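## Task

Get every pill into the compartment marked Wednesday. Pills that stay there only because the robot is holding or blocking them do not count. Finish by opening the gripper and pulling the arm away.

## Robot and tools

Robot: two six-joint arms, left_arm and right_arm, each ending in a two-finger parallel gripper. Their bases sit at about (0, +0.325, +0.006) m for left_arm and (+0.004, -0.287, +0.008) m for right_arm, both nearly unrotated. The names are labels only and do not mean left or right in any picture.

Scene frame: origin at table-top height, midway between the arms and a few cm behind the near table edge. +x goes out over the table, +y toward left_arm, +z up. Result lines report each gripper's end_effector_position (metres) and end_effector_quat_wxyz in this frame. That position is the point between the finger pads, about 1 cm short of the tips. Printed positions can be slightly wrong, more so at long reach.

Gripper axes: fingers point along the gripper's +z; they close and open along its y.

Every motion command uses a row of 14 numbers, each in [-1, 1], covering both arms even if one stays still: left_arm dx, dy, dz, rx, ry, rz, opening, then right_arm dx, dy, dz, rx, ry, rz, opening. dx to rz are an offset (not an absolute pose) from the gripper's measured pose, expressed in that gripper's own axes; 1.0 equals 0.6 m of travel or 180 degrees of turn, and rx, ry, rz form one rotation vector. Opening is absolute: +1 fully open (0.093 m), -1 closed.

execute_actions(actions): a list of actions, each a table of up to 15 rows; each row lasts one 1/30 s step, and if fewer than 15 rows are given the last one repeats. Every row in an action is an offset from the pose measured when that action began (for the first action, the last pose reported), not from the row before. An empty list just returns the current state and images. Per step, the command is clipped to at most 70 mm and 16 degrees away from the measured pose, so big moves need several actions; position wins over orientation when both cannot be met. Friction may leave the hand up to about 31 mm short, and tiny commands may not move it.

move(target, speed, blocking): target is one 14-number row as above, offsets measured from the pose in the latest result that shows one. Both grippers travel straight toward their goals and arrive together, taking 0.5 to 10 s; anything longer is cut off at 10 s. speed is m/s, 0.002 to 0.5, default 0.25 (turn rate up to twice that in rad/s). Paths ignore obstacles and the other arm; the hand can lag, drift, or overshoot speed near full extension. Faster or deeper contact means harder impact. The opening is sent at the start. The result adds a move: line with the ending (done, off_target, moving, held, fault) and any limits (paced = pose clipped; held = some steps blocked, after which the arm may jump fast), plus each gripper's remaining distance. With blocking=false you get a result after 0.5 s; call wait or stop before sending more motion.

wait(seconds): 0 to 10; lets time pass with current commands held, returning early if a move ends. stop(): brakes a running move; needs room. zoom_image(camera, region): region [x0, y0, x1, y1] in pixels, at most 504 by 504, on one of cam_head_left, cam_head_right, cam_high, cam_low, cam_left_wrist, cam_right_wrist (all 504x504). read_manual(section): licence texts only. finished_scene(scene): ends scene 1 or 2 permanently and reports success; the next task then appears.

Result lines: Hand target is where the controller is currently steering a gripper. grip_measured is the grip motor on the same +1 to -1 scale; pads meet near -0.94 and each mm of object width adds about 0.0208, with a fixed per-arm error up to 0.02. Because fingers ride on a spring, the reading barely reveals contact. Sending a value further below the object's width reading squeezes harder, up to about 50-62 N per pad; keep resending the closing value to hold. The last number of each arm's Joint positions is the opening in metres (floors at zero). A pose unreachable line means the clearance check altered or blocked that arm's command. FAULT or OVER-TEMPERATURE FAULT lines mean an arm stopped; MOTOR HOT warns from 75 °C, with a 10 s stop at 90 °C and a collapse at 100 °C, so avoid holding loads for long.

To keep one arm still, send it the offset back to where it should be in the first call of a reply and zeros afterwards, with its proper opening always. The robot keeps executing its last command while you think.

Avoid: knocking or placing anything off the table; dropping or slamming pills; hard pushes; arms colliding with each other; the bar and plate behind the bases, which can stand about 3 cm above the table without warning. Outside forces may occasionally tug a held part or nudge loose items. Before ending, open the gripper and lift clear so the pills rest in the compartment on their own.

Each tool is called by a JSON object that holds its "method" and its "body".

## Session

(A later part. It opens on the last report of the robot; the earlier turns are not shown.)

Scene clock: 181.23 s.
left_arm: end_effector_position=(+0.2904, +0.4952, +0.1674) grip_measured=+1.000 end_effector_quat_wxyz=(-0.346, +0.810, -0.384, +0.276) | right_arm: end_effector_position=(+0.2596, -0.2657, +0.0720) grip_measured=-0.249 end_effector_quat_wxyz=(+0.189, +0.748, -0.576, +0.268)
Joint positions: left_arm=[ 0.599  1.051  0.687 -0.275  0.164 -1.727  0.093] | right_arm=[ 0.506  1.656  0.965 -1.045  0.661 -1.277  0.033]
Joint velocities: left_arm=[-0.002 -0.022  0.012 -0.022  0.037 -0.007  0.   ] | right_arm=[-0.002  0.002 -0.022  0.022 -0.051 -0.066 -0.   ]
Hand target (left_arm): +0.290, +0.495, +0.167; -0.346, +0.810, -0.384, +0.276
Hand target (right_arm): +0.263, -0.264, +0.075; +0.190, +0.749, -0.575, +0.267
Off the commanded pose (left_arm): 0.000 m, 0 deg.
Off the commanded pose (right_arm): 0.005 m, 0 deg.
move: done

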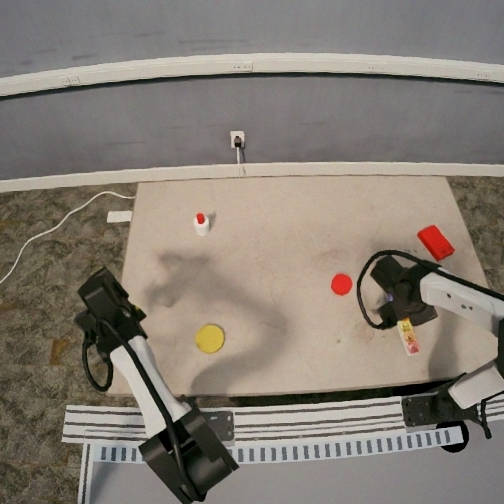

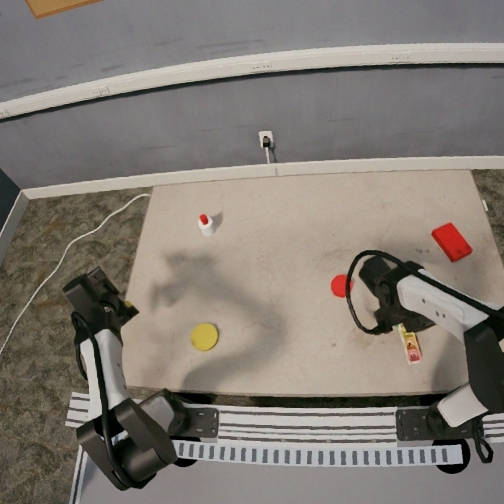

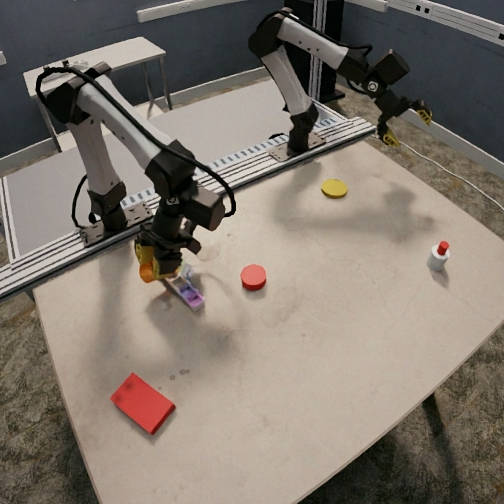

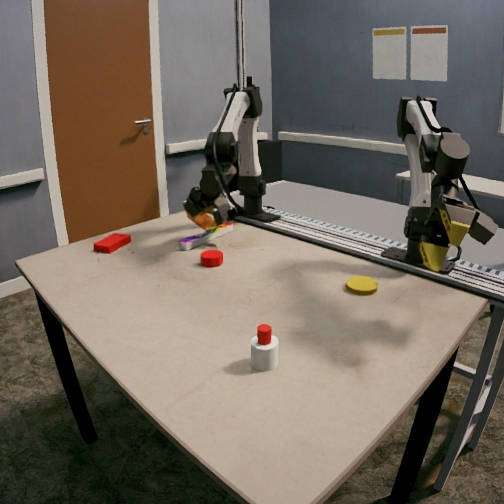

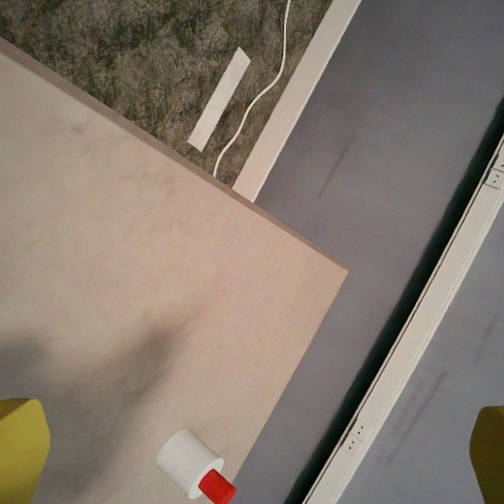

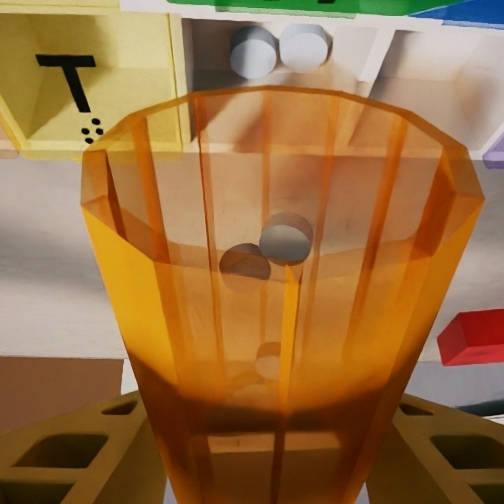

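{"method": "move", "body": {"target": [0,0,0,0,0,0,1, 0.003,0.002,-0.009, 0,0.02,0, -0.3], "speed": 0.015}}

Scene clock: 187.23 s.
left_arm: end_effector_position=(+0.2904, +0.4952, +0.1674) grip_measured=+1.000 end_effector_quat_wxyz=(-0.346, +0.810, -0.384, +0.276) | right_arm: end_effector_position=(+0.2554, -0.2655, +0.0744) grip_measured=-0.249 end_effector_quat_wxyz=(+0.202, +0.741, -0.574, +0.284)
Joint positions: left_arm=[ 0.599  1.051  0.687 -0.275  0.164 -1.727  0.093] | right_arm=[ 0.536  1.668  0.965 -1.079  0.697 -1.222  0.033]
Joint velocities: left_arm=[ 0.007 -0.002  0.002 -0.037 -0.051  0.007  0.   ] | right_arm=[ 0.012  0.007  0.007 -0.051  0.007  0.081  0.   ]
Hand target (left_arm): +0.290, +0.495, +0.167; -0.346, +0.810, -0.384, +0.276
Hand target (right_arm): +0.258, -0.264, +0.077; +0.207, +0.740, -0.570, +0.291
Off the commanded pose (left_arm): 0.000 m, 0 deg.
Off the commanded pose (right_arm): 0.004 m, 1 deg.
move: done

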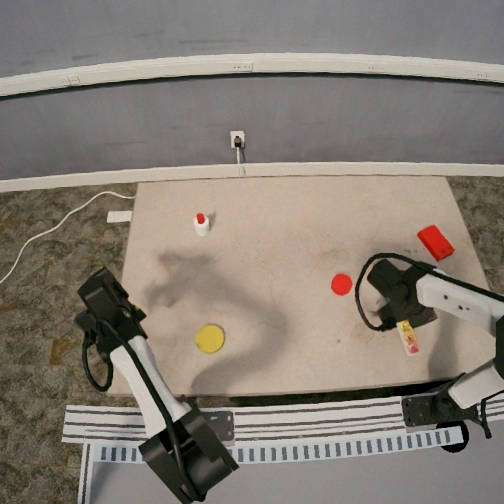

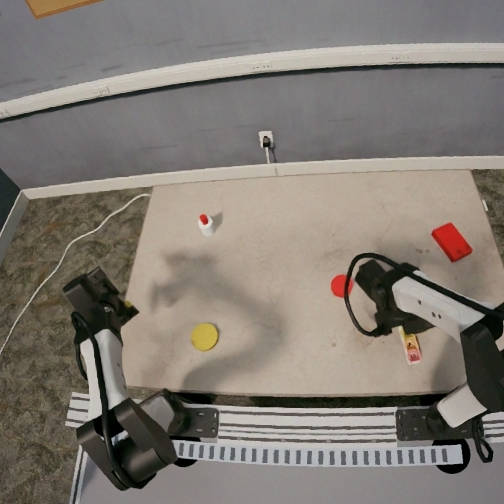

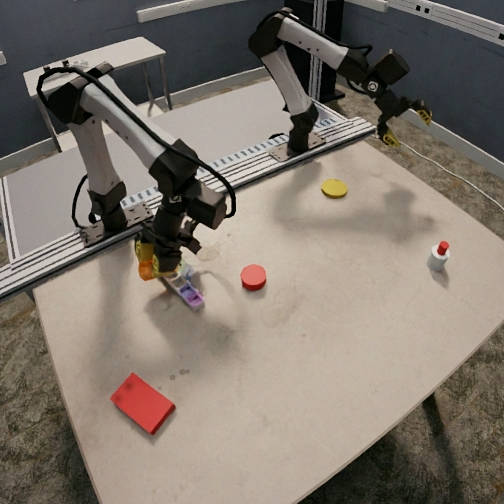

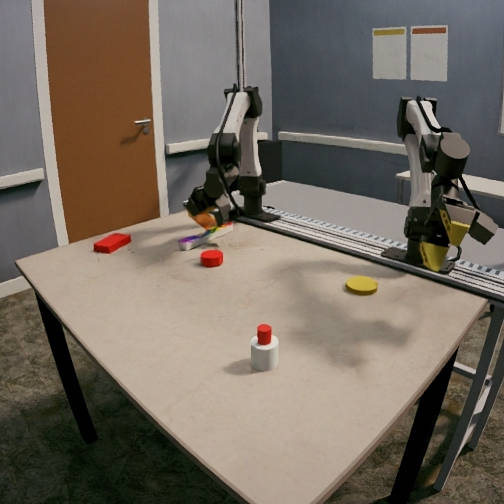

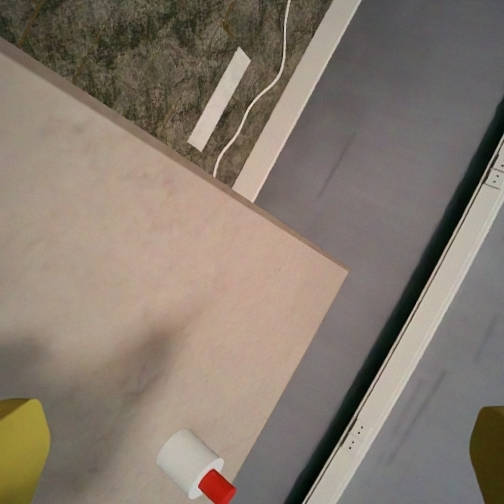

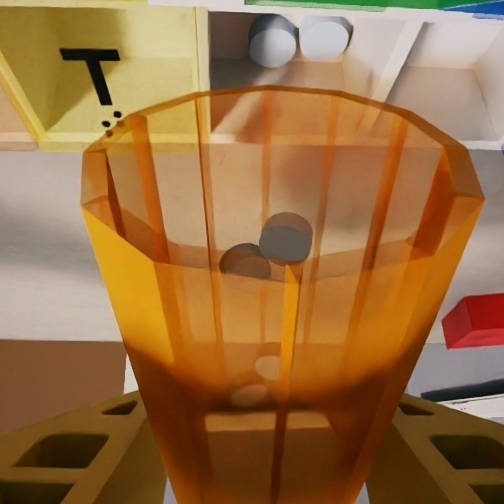

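{"method": "move", "body": {"target": [0,0,0,0,0,0,1, 0.002,-0.008,-0.009, 0,0.022,0, -0.3], "speed": 0.015}}

{"method": "zoom_image", "body": {"camera": "cam_low", "region": [160,170,260,260]}}

Scene clock: 194.80 s.
left_arm: end_effector_position=(+0.2904, +0.4952, +0.1674) grip_measured=+1.000 end_effector_quat_wxyz=(-0.346, +0.810, -0.384, +0.276) | right_arm: end_effector_position=(+0.2545, -0.2645, +0.0749) grip_measured=-0.249 end_effector_quat_wxyz=(+0.222, +0.733, -0.569, +0.301)
Joint positions: left_arm=[ 0.599  1.051  0.687 -0.275  0.164 -1.727  0.093] | right_arm=[ 0.564  1.708  0.981 -1.116  0.736 -1.163  0.033]
Joint velocities: left_arm=[ 0.007 -0.007 -0.012  0.022 -0.11   0.022  0.   ] | right_arm=[-0.022 -0.007 -0.002 -0.081 -0.022  0.037  0.   ]
Hand target (left_arm): +0.290, +0.495, +0.167; -0.346, +0.810, -0.384, +0.276
Hand target (right_arm): +0.259, -0.262, +0.079; +0.222, +0.731, -0.566, +0.309
Off the commanded pose (left_arm): 0.000 m, 0 deg.
Off the commanded pose (right_arm): 0.007 m, 1 deg.
move: done

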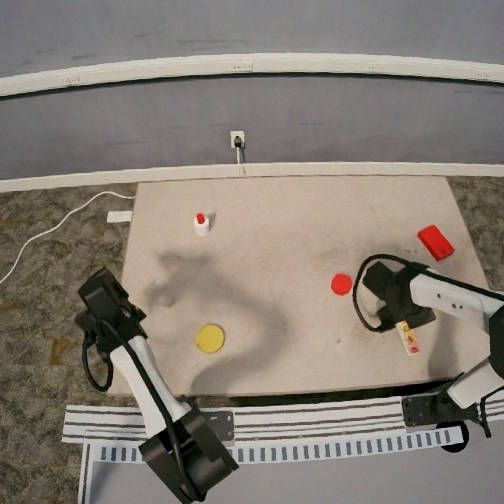

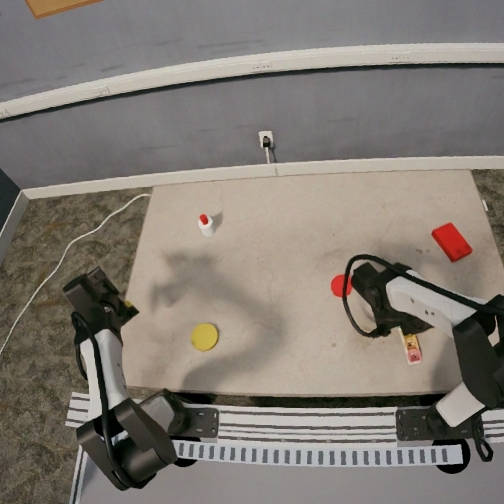

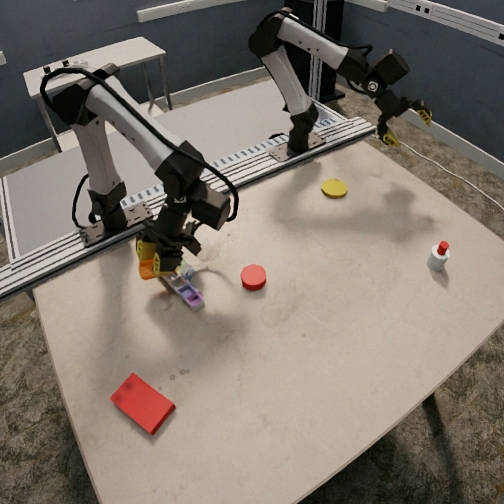

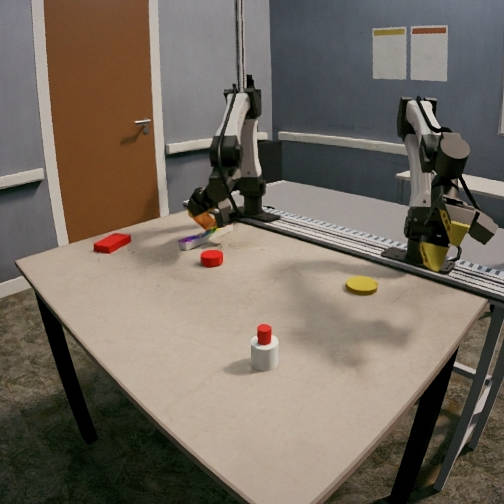

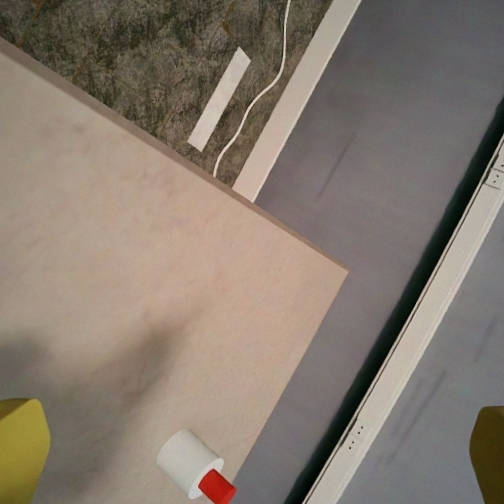

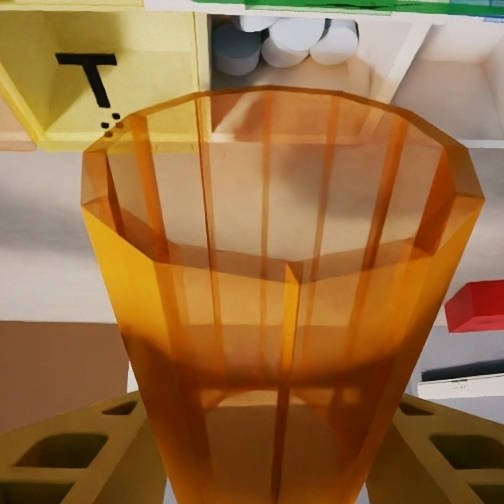

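Region (160, 170, 260, 260) of cam_low's 504x504 image, scaled by 5.040, with more detail than that image has; it fills the top 454 rows of this view, and the rest is white.

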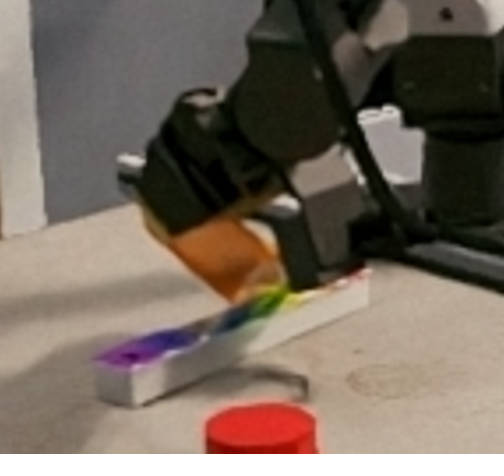

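{"method": "move", "body": {"target": [0,0,0,0,0,0,1, 0.06,0,-0.10, 0,-0.14,0,-0.3], "speed": 0.12}}

{"method": "zoom_image", "body": {"camera": "cam_right_wrist", "region": [100,0,450,200]}}

Scene clock: 201.77 s.
left_arm: end_effector_position=(+0.2904, +0.4952, +0.1674) grip_measured=+1.000 end_effector_quat_wxyz=(-0.346, +0.810, -0.384, +0.276) | right_arm: end_effector_position=(+0.2471, -0.2510, +0.1345) grip_measured=-0.249 end_effector_quat_wxyz=(+0.102, +0.781, -0.601, +0.135)
Joint positions: left_arm=[ 0.599  1.051  0.687 -0.275  0.164 -1.727  0.093] | right_arm=[ 0.393  1.497  1.178 -1.303  0.348 -1.436  0.033]
Joint velocities: left_arm=[-0.012 -0.002 -0.002 -0.037 -0.066  0.037  0.   ] | right_arm=[ 0.002 -0.012 -0.002 -0.022  0.051  0.007 -0.   ]
Hand target (left_arm): +0.290, +0.495, +0.167; -0.346, +0.810, -0.384, +0.276
Hand target (right_arm): +0.249, -0.250, +0.143; +0.090, +0.781, -0.603, +0.134
Off the commanded pose (left_arm): 0.000 m, 0 deg.
Off the commanded pose (right_arm): 0.009 m, 1 deg.
move: done

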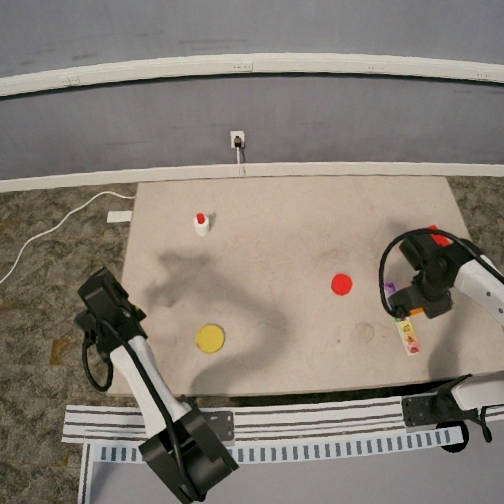

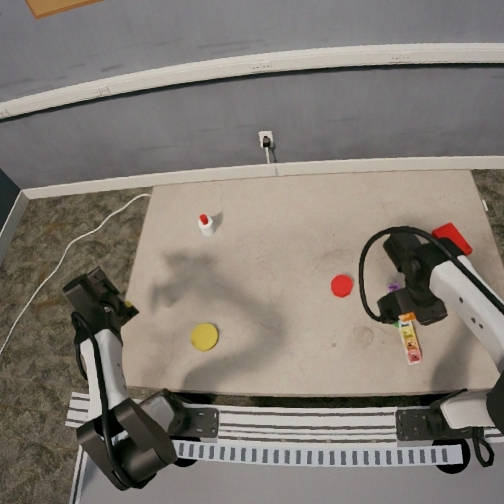

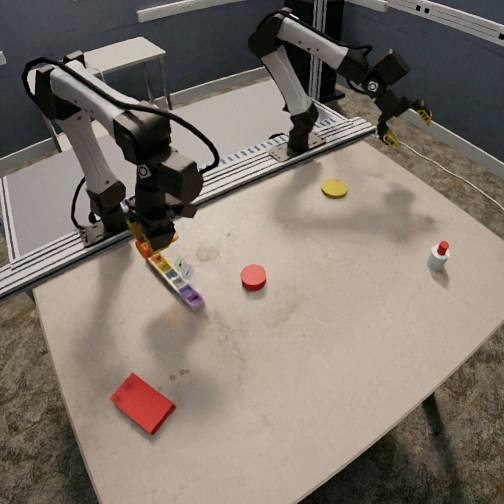

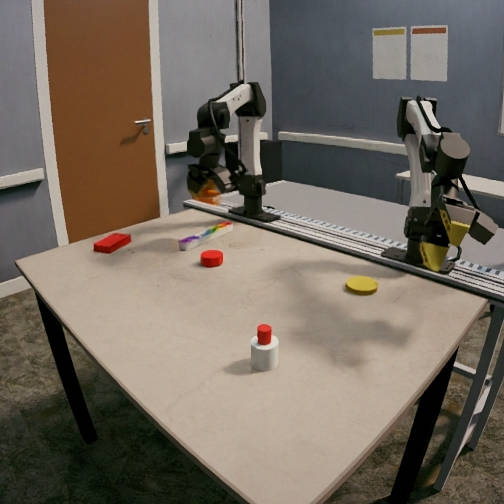

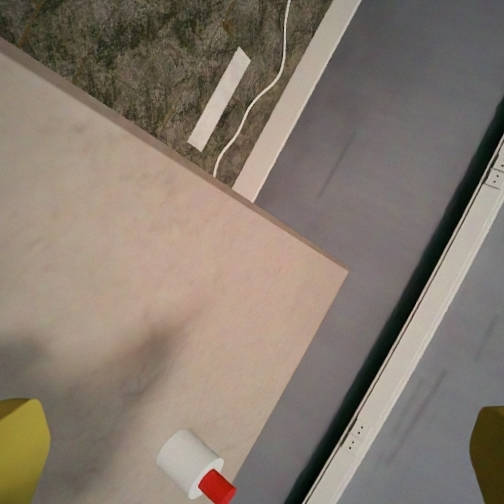

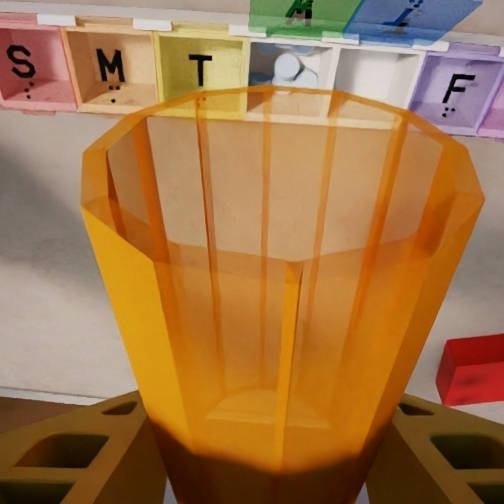

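Region (100, 0, 450, 200) of cam_right_wrist's 504x504 image, scaled by 1.440, with more detail than that image has; it fills the top 288 rows of this view, and the rest is white.

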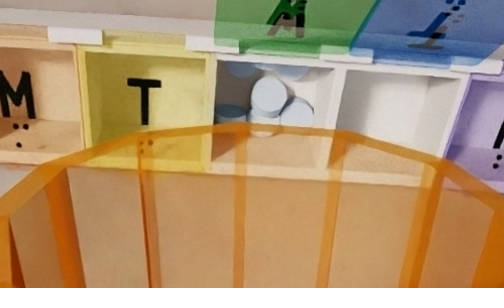

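{"method": "move", "body": {"target": [0,0,0,0,0,0,1, -0.48,-0.233,-0.134, 0.162,-0.488,0.30,-0.3], "speed": 0.25}}

Scene clock: 233.23 s.
left_arm: end_effector_position=(+0.2904, +0.4952, +0.1674) grip_measured=+1.000 end_effector_quat_wxyz=(-0.346, +0.810, -0.384, +0.276) | right_arm: end_effector_position=(+0.3114, +0.0715, +0.1168) grip_measured=-0.249 end_effector_quat_wxyz=(+0.565, -0.340, +0.709, +0.251)
Joint positions: left_arm=[ 0.599  1.051  0.687 -0.275  0.164 -1.727  0.093] | right_arm=[ 0.869  1.843  0.658  0.933 -0.003 -0.033  0.033]
Joint velocities: left_arm=[ 0.002  0.012 -0.002  0.007 -0.066  0.007  0.   ] | right_arm=[ 0.002 -0.007  0.007 -0.007  0.022 -0.022 -0.001]
Hand target (left_arm): +0.290, +0.495, +0.167; -0.346, +0.810, -0.384, +0.276
Hand target (right_arm): +0.310, +0.072, +0.115; +0.567, -0.335, +0.709, +0.252
Off the commanded pose (left_arm): 0.000 m, 0 deg.
Off the commanded pose (right_arm): 0.006 m, 2 deg.
move: done

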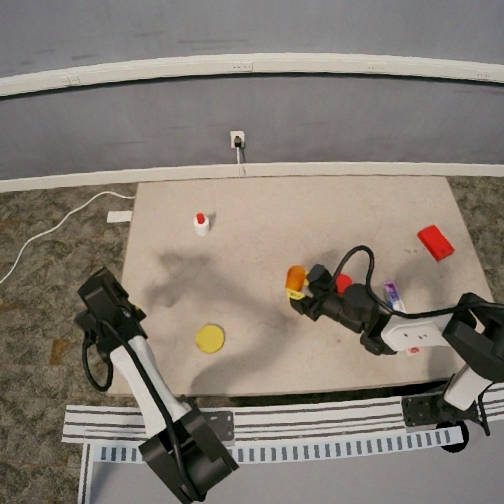

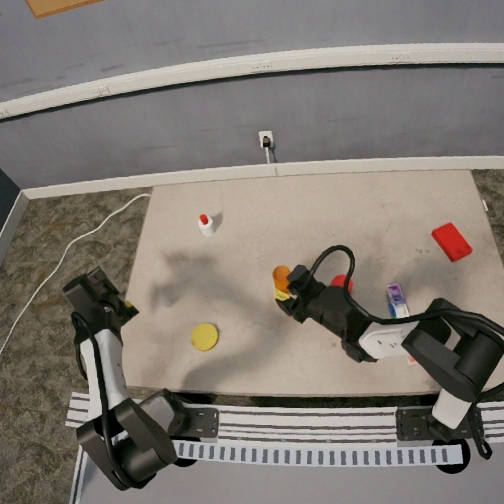

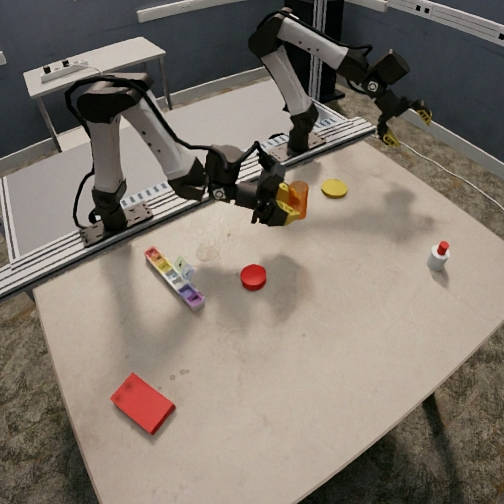

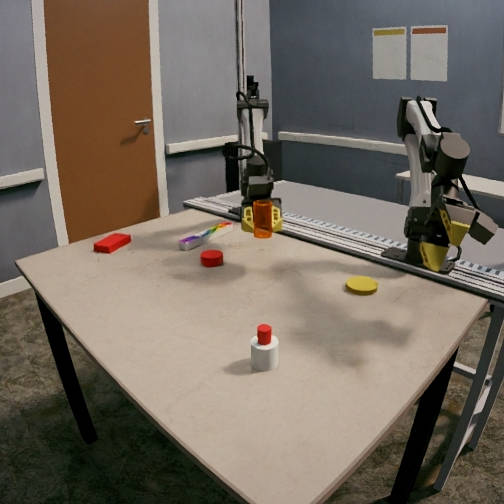

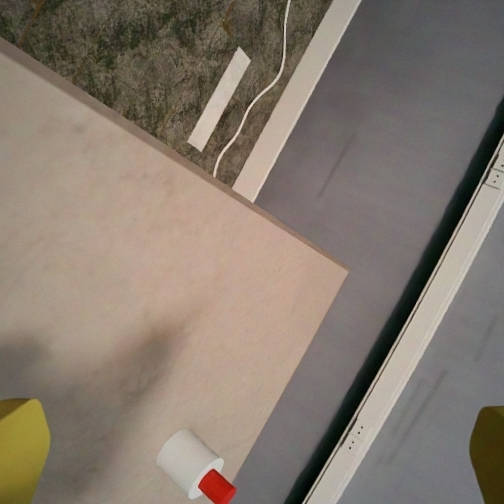

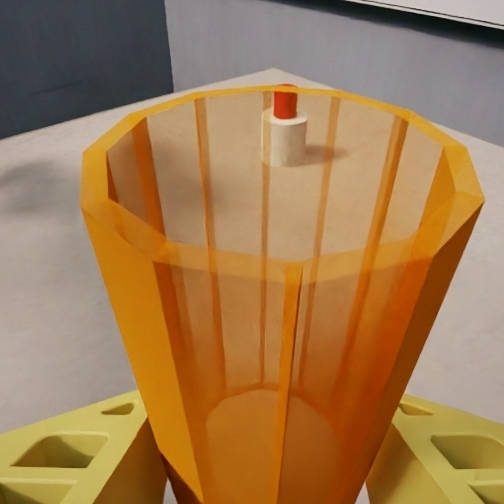

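{"method": "move", "body": {"target": [0,0,0,0,0,0,1, 0.155,0,0.037, 0,0,0,-0.3], "speed": 0.08}}

{"method": "zoom_image", "body": {"camera": "cam_low", "region": [200,180,320,290]}}

Scene clock: 242.47 s.
left_arm: end_effector_position=(+0.2904, +0.4952, +0.1674) grip_measured=+1.000 end_effector_quat_wxyz=(-0.346, +0.810, -0.384, +0.276) | right_arm: end_effector_position=(+0.3105, +0.0711, +0.0188) grip_measured=-0.249 end_effector_quat_wxyz=(+0.557, -0.342, +0.715, +0.248)
Joint positions: left_arm=[ 0.599  1.051  0.687 -0.275  0.164 -1.727  0.093] | right_arm=[ 0.869  2.26   0.648  1.339 -0.003 -0.033  0.033]
Joint velocities: left_arm=[ 0.002 -0.002 -0.007 -0.007 -0.095 -0.037  0.   ] | right_arm=[ 0.002  0.007  0.007 -0.022  0.037 -0.007 -0.   ]
Hand target (left_arm): +0.290, +0.495, +0.167; -0.346, +0.810, -0.384, +0.276
Hand target (right_arm): +0.312, +0.070, +0.021; +0.564, -0.340, +0.709, +0.251
Off the commanded pose (left_arm): 0.000 m, 0 deg.
Off the commanded pose (right_arm): 0.004 m, 1 deg.
move: done

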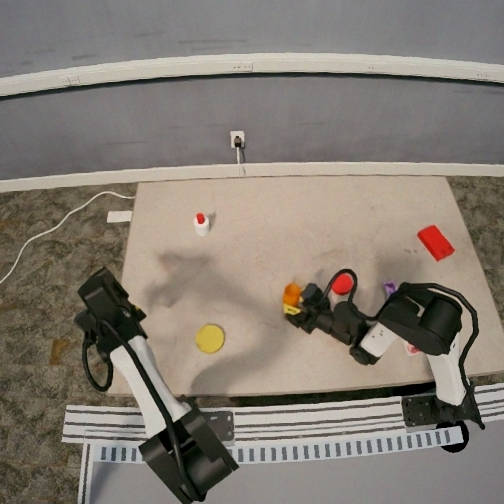

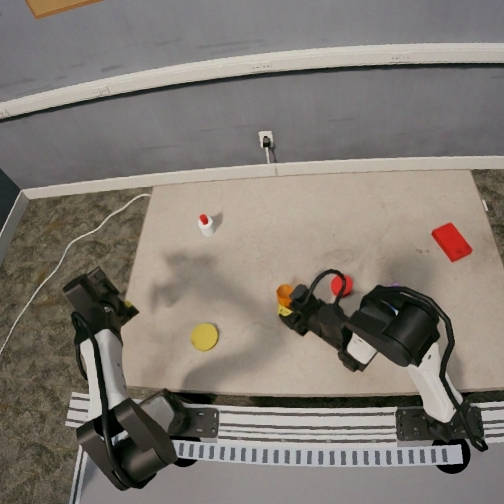

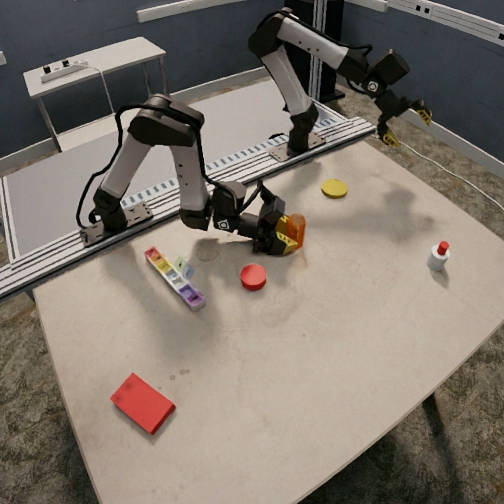

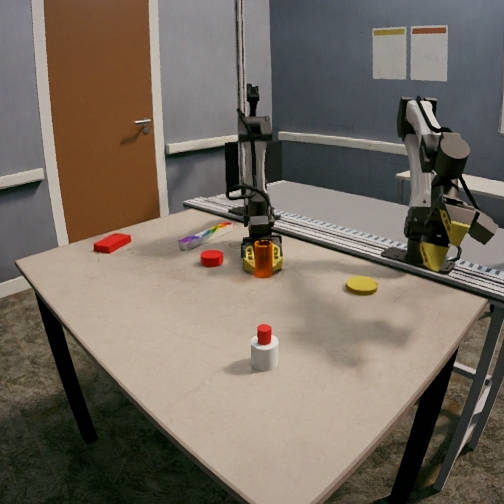

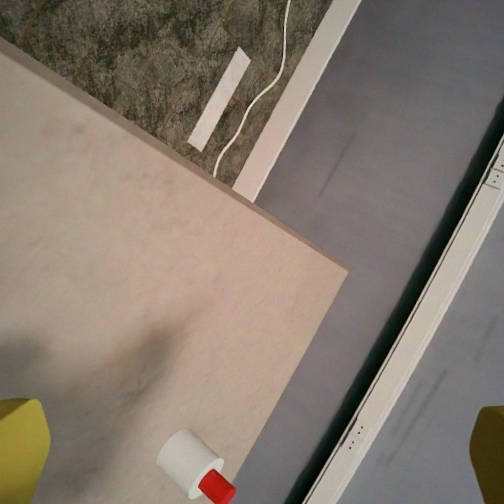

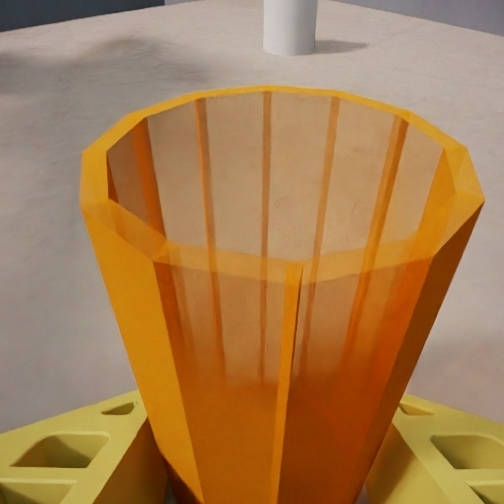

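Region (200, 180, 320, 290) of cam_low's 504x504 image, scaled by 4.200, with more detail than that image has; it fills the top 462 rows of this view, and the rest is white.

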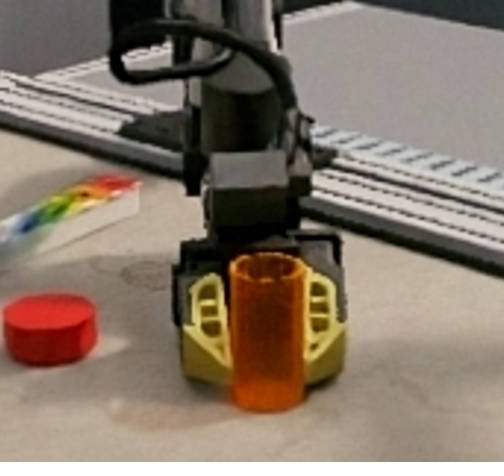

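{"method": "execute_actions", "body": {"actions": [[[0,0,0,0,0,0,1,0,0,0,0,0,0,0.6]],[[0,0,0,0,0,0,1,0,0,0,0,0,0,0.6]]]}}

{"method": "move", "body": {"target": [0,0,0,0,0,0,1, -0.28,0,-0.15, 0,0,0,0.6], "speed": 0.2}}

{"method": "zoom_image", "body": {"camera": "cam_high", "region": [130,230,230,320]}}

Scene clock: 248.57 s.
left_arm: end_effector_position=(+0.2904, +0.4952, +0.1674) grip_measured=+1.000 end_effector_quat_wxyz=(-0.346, +0.810, -0.384, +0.276) | right_arm: end_effector_position=(+0.3107, +0.0712, +0.0197) grip_measured=+0.598 end_effector_quat_wxyz=(+0.559, -0.342, +0.714, +0.248)
Joint positions: left_arm=[ 0.599  1.051  0.687 -0.275  0.164 -1.727  0.093] | right_arm=[ 0.869  2.26   0.648  1.344 -0.003 -0.033  0.074]
Joint velocities: left_arm=[-0.002  0.007 -0.007 -0.007  0.037 -0.051  0.   ] | right_arm=[ 0.002 -0.002 -0.007  0.007  0.007  0.007 -0.   ]
Hand target (left_arm): +0.290, +0.495, +0.167; -0.346, +0.810, -0.384, +0.276
Hand target (right_arm): +0.311, +0.071, +0.020; +0.559, -0.342, +0.714, +0.248
Off the commanded pose (left_arm): 0.000 m, 0 deg.
Off the commanded pose (right_arm): 0.000 m, 0 deg.

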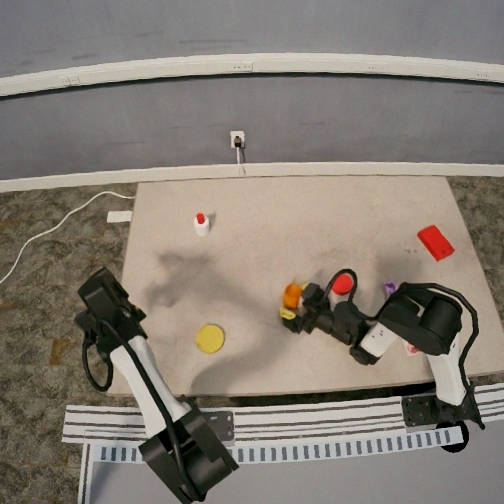

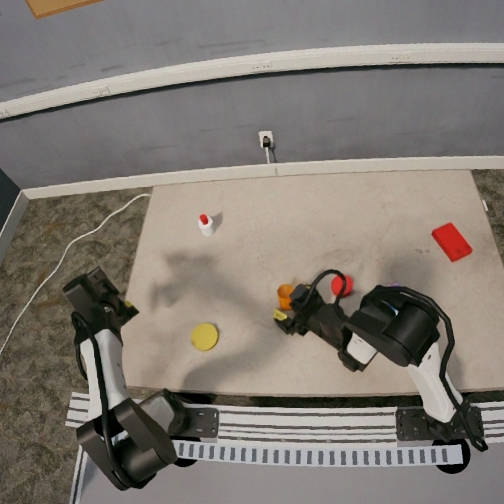

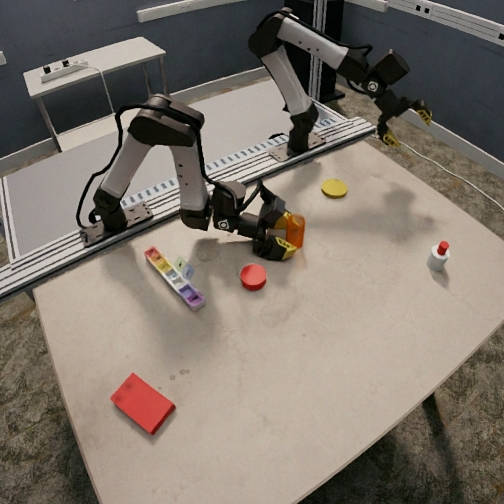

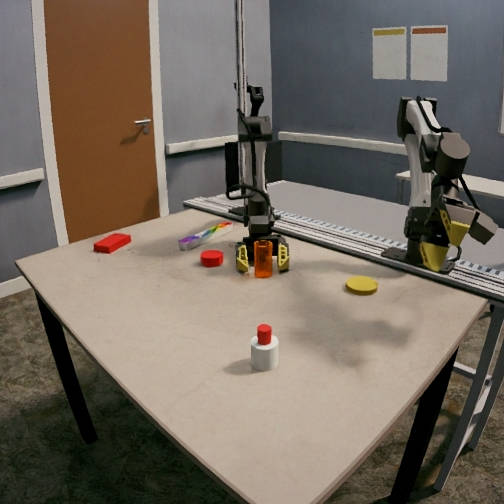

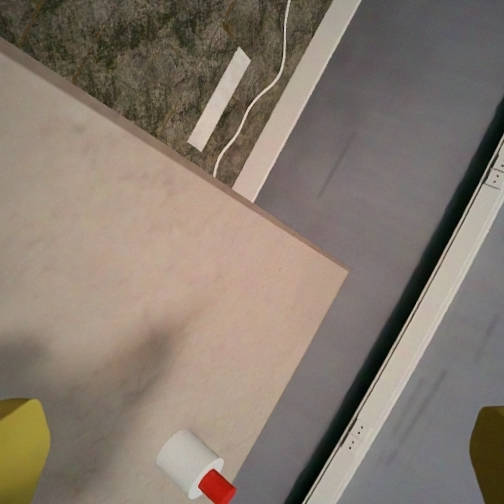

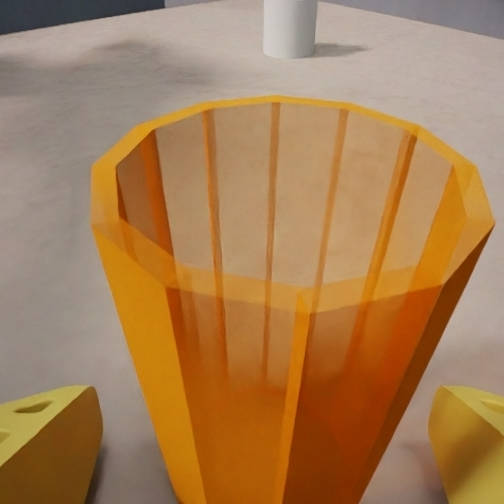

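Scene clock: 250.30 s.
left_arm: end_effector_position=(+0.2904, +0.4952, +0.1674) grip_measured=+1.000 end_effector_quat_wxyz=(-0.346, +0.810, -0.384, +0.276) | right_arm: end_effector_position=(+0.2784, +0.0353, +0.1943) grip_measured=+0.598 end_effector_quat_wxyz=(+0.551, -0.346, +0.718, +0.246)
Joint positions: left_arm=[ 0.599  1.051  0.687 -0.275  0.164 -1.727  0.093] | right_arm=[ 0.873  1.393  0.64   0.466 -0.003 -0.033  0.074]
Joint velocities: left_arm=[ 0.007 -0.017  0.002 -0.022 -0.066 -0.007  0.   ] | right_arm=[-0.002 -0.002  0.007 -0.037 -0.007 -0.007  0.   ]
Hand target (left_arm): +0.290, +0.495, +0.167; -0.346, +0.810, -0.384, +0.276
Hand target (right_arm): +0.279, +0.039, +0.205; +0.559, -0.342, +0.714, +0.248
Off the commanded pose (left_arm): 0.000 m, 0 deg.
Off the commanded pose (right_arm): 0.012 m, 1 deg.
move: off_target (right_arm)

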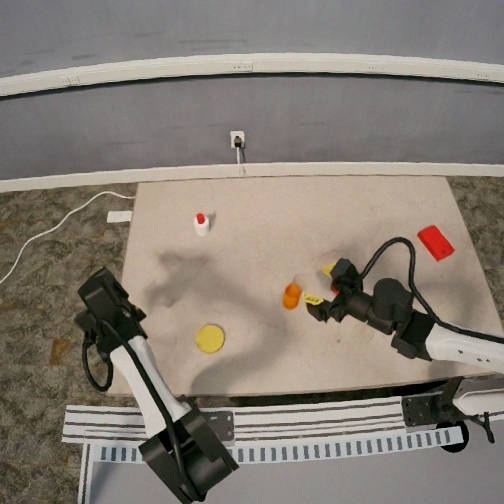

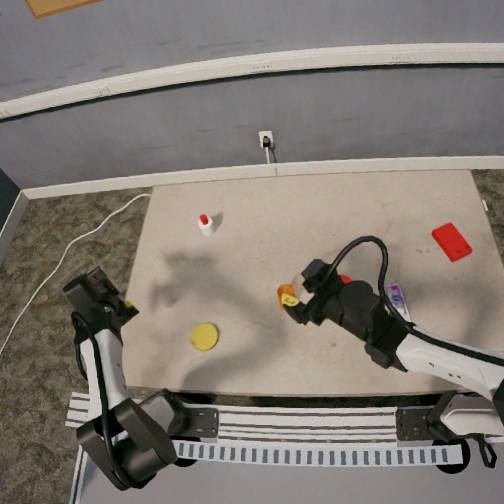

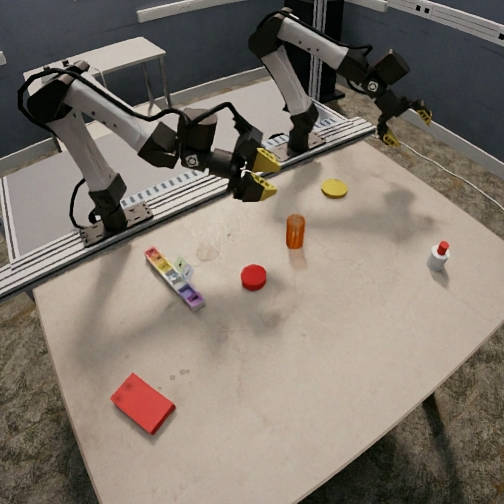

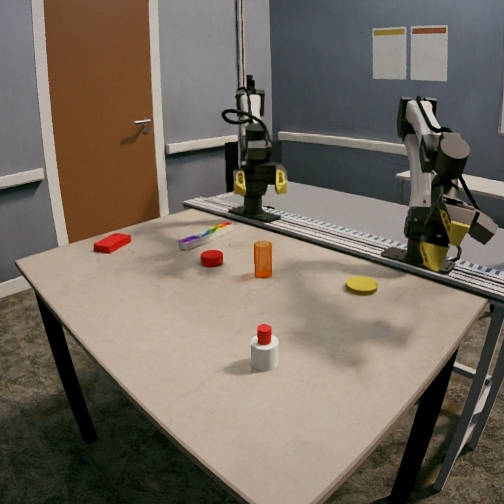

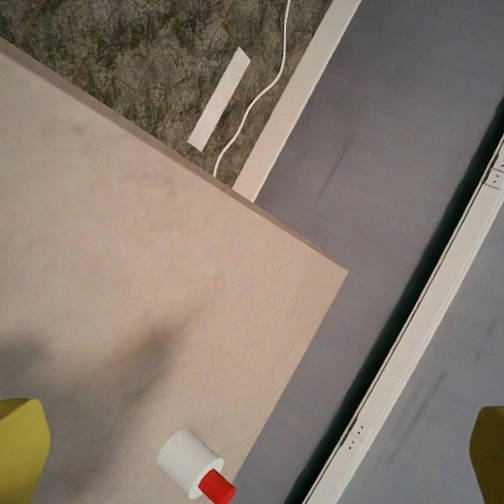

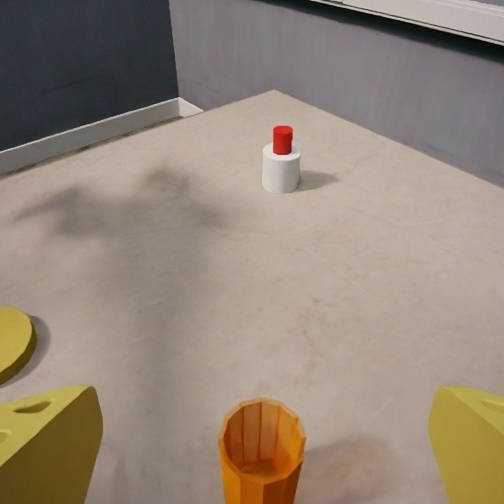

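Region (130, 230, 230, 320) of cam_high's 504x504 image, scaled by 5.040, with more detail than that image has; it fills the top 454 rows of this view, and the rest is white.

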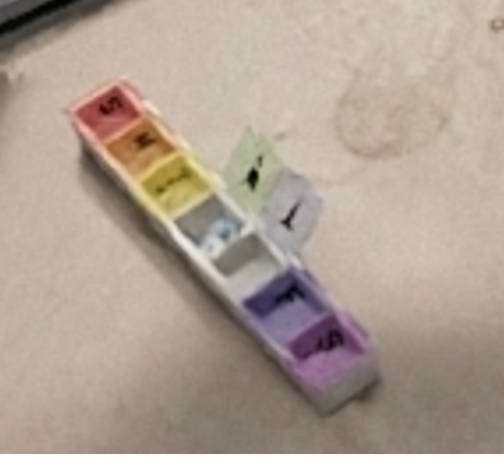

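{"method": "finished_scene", "body": {"scene": 2}}

The scene is finished: the task was done.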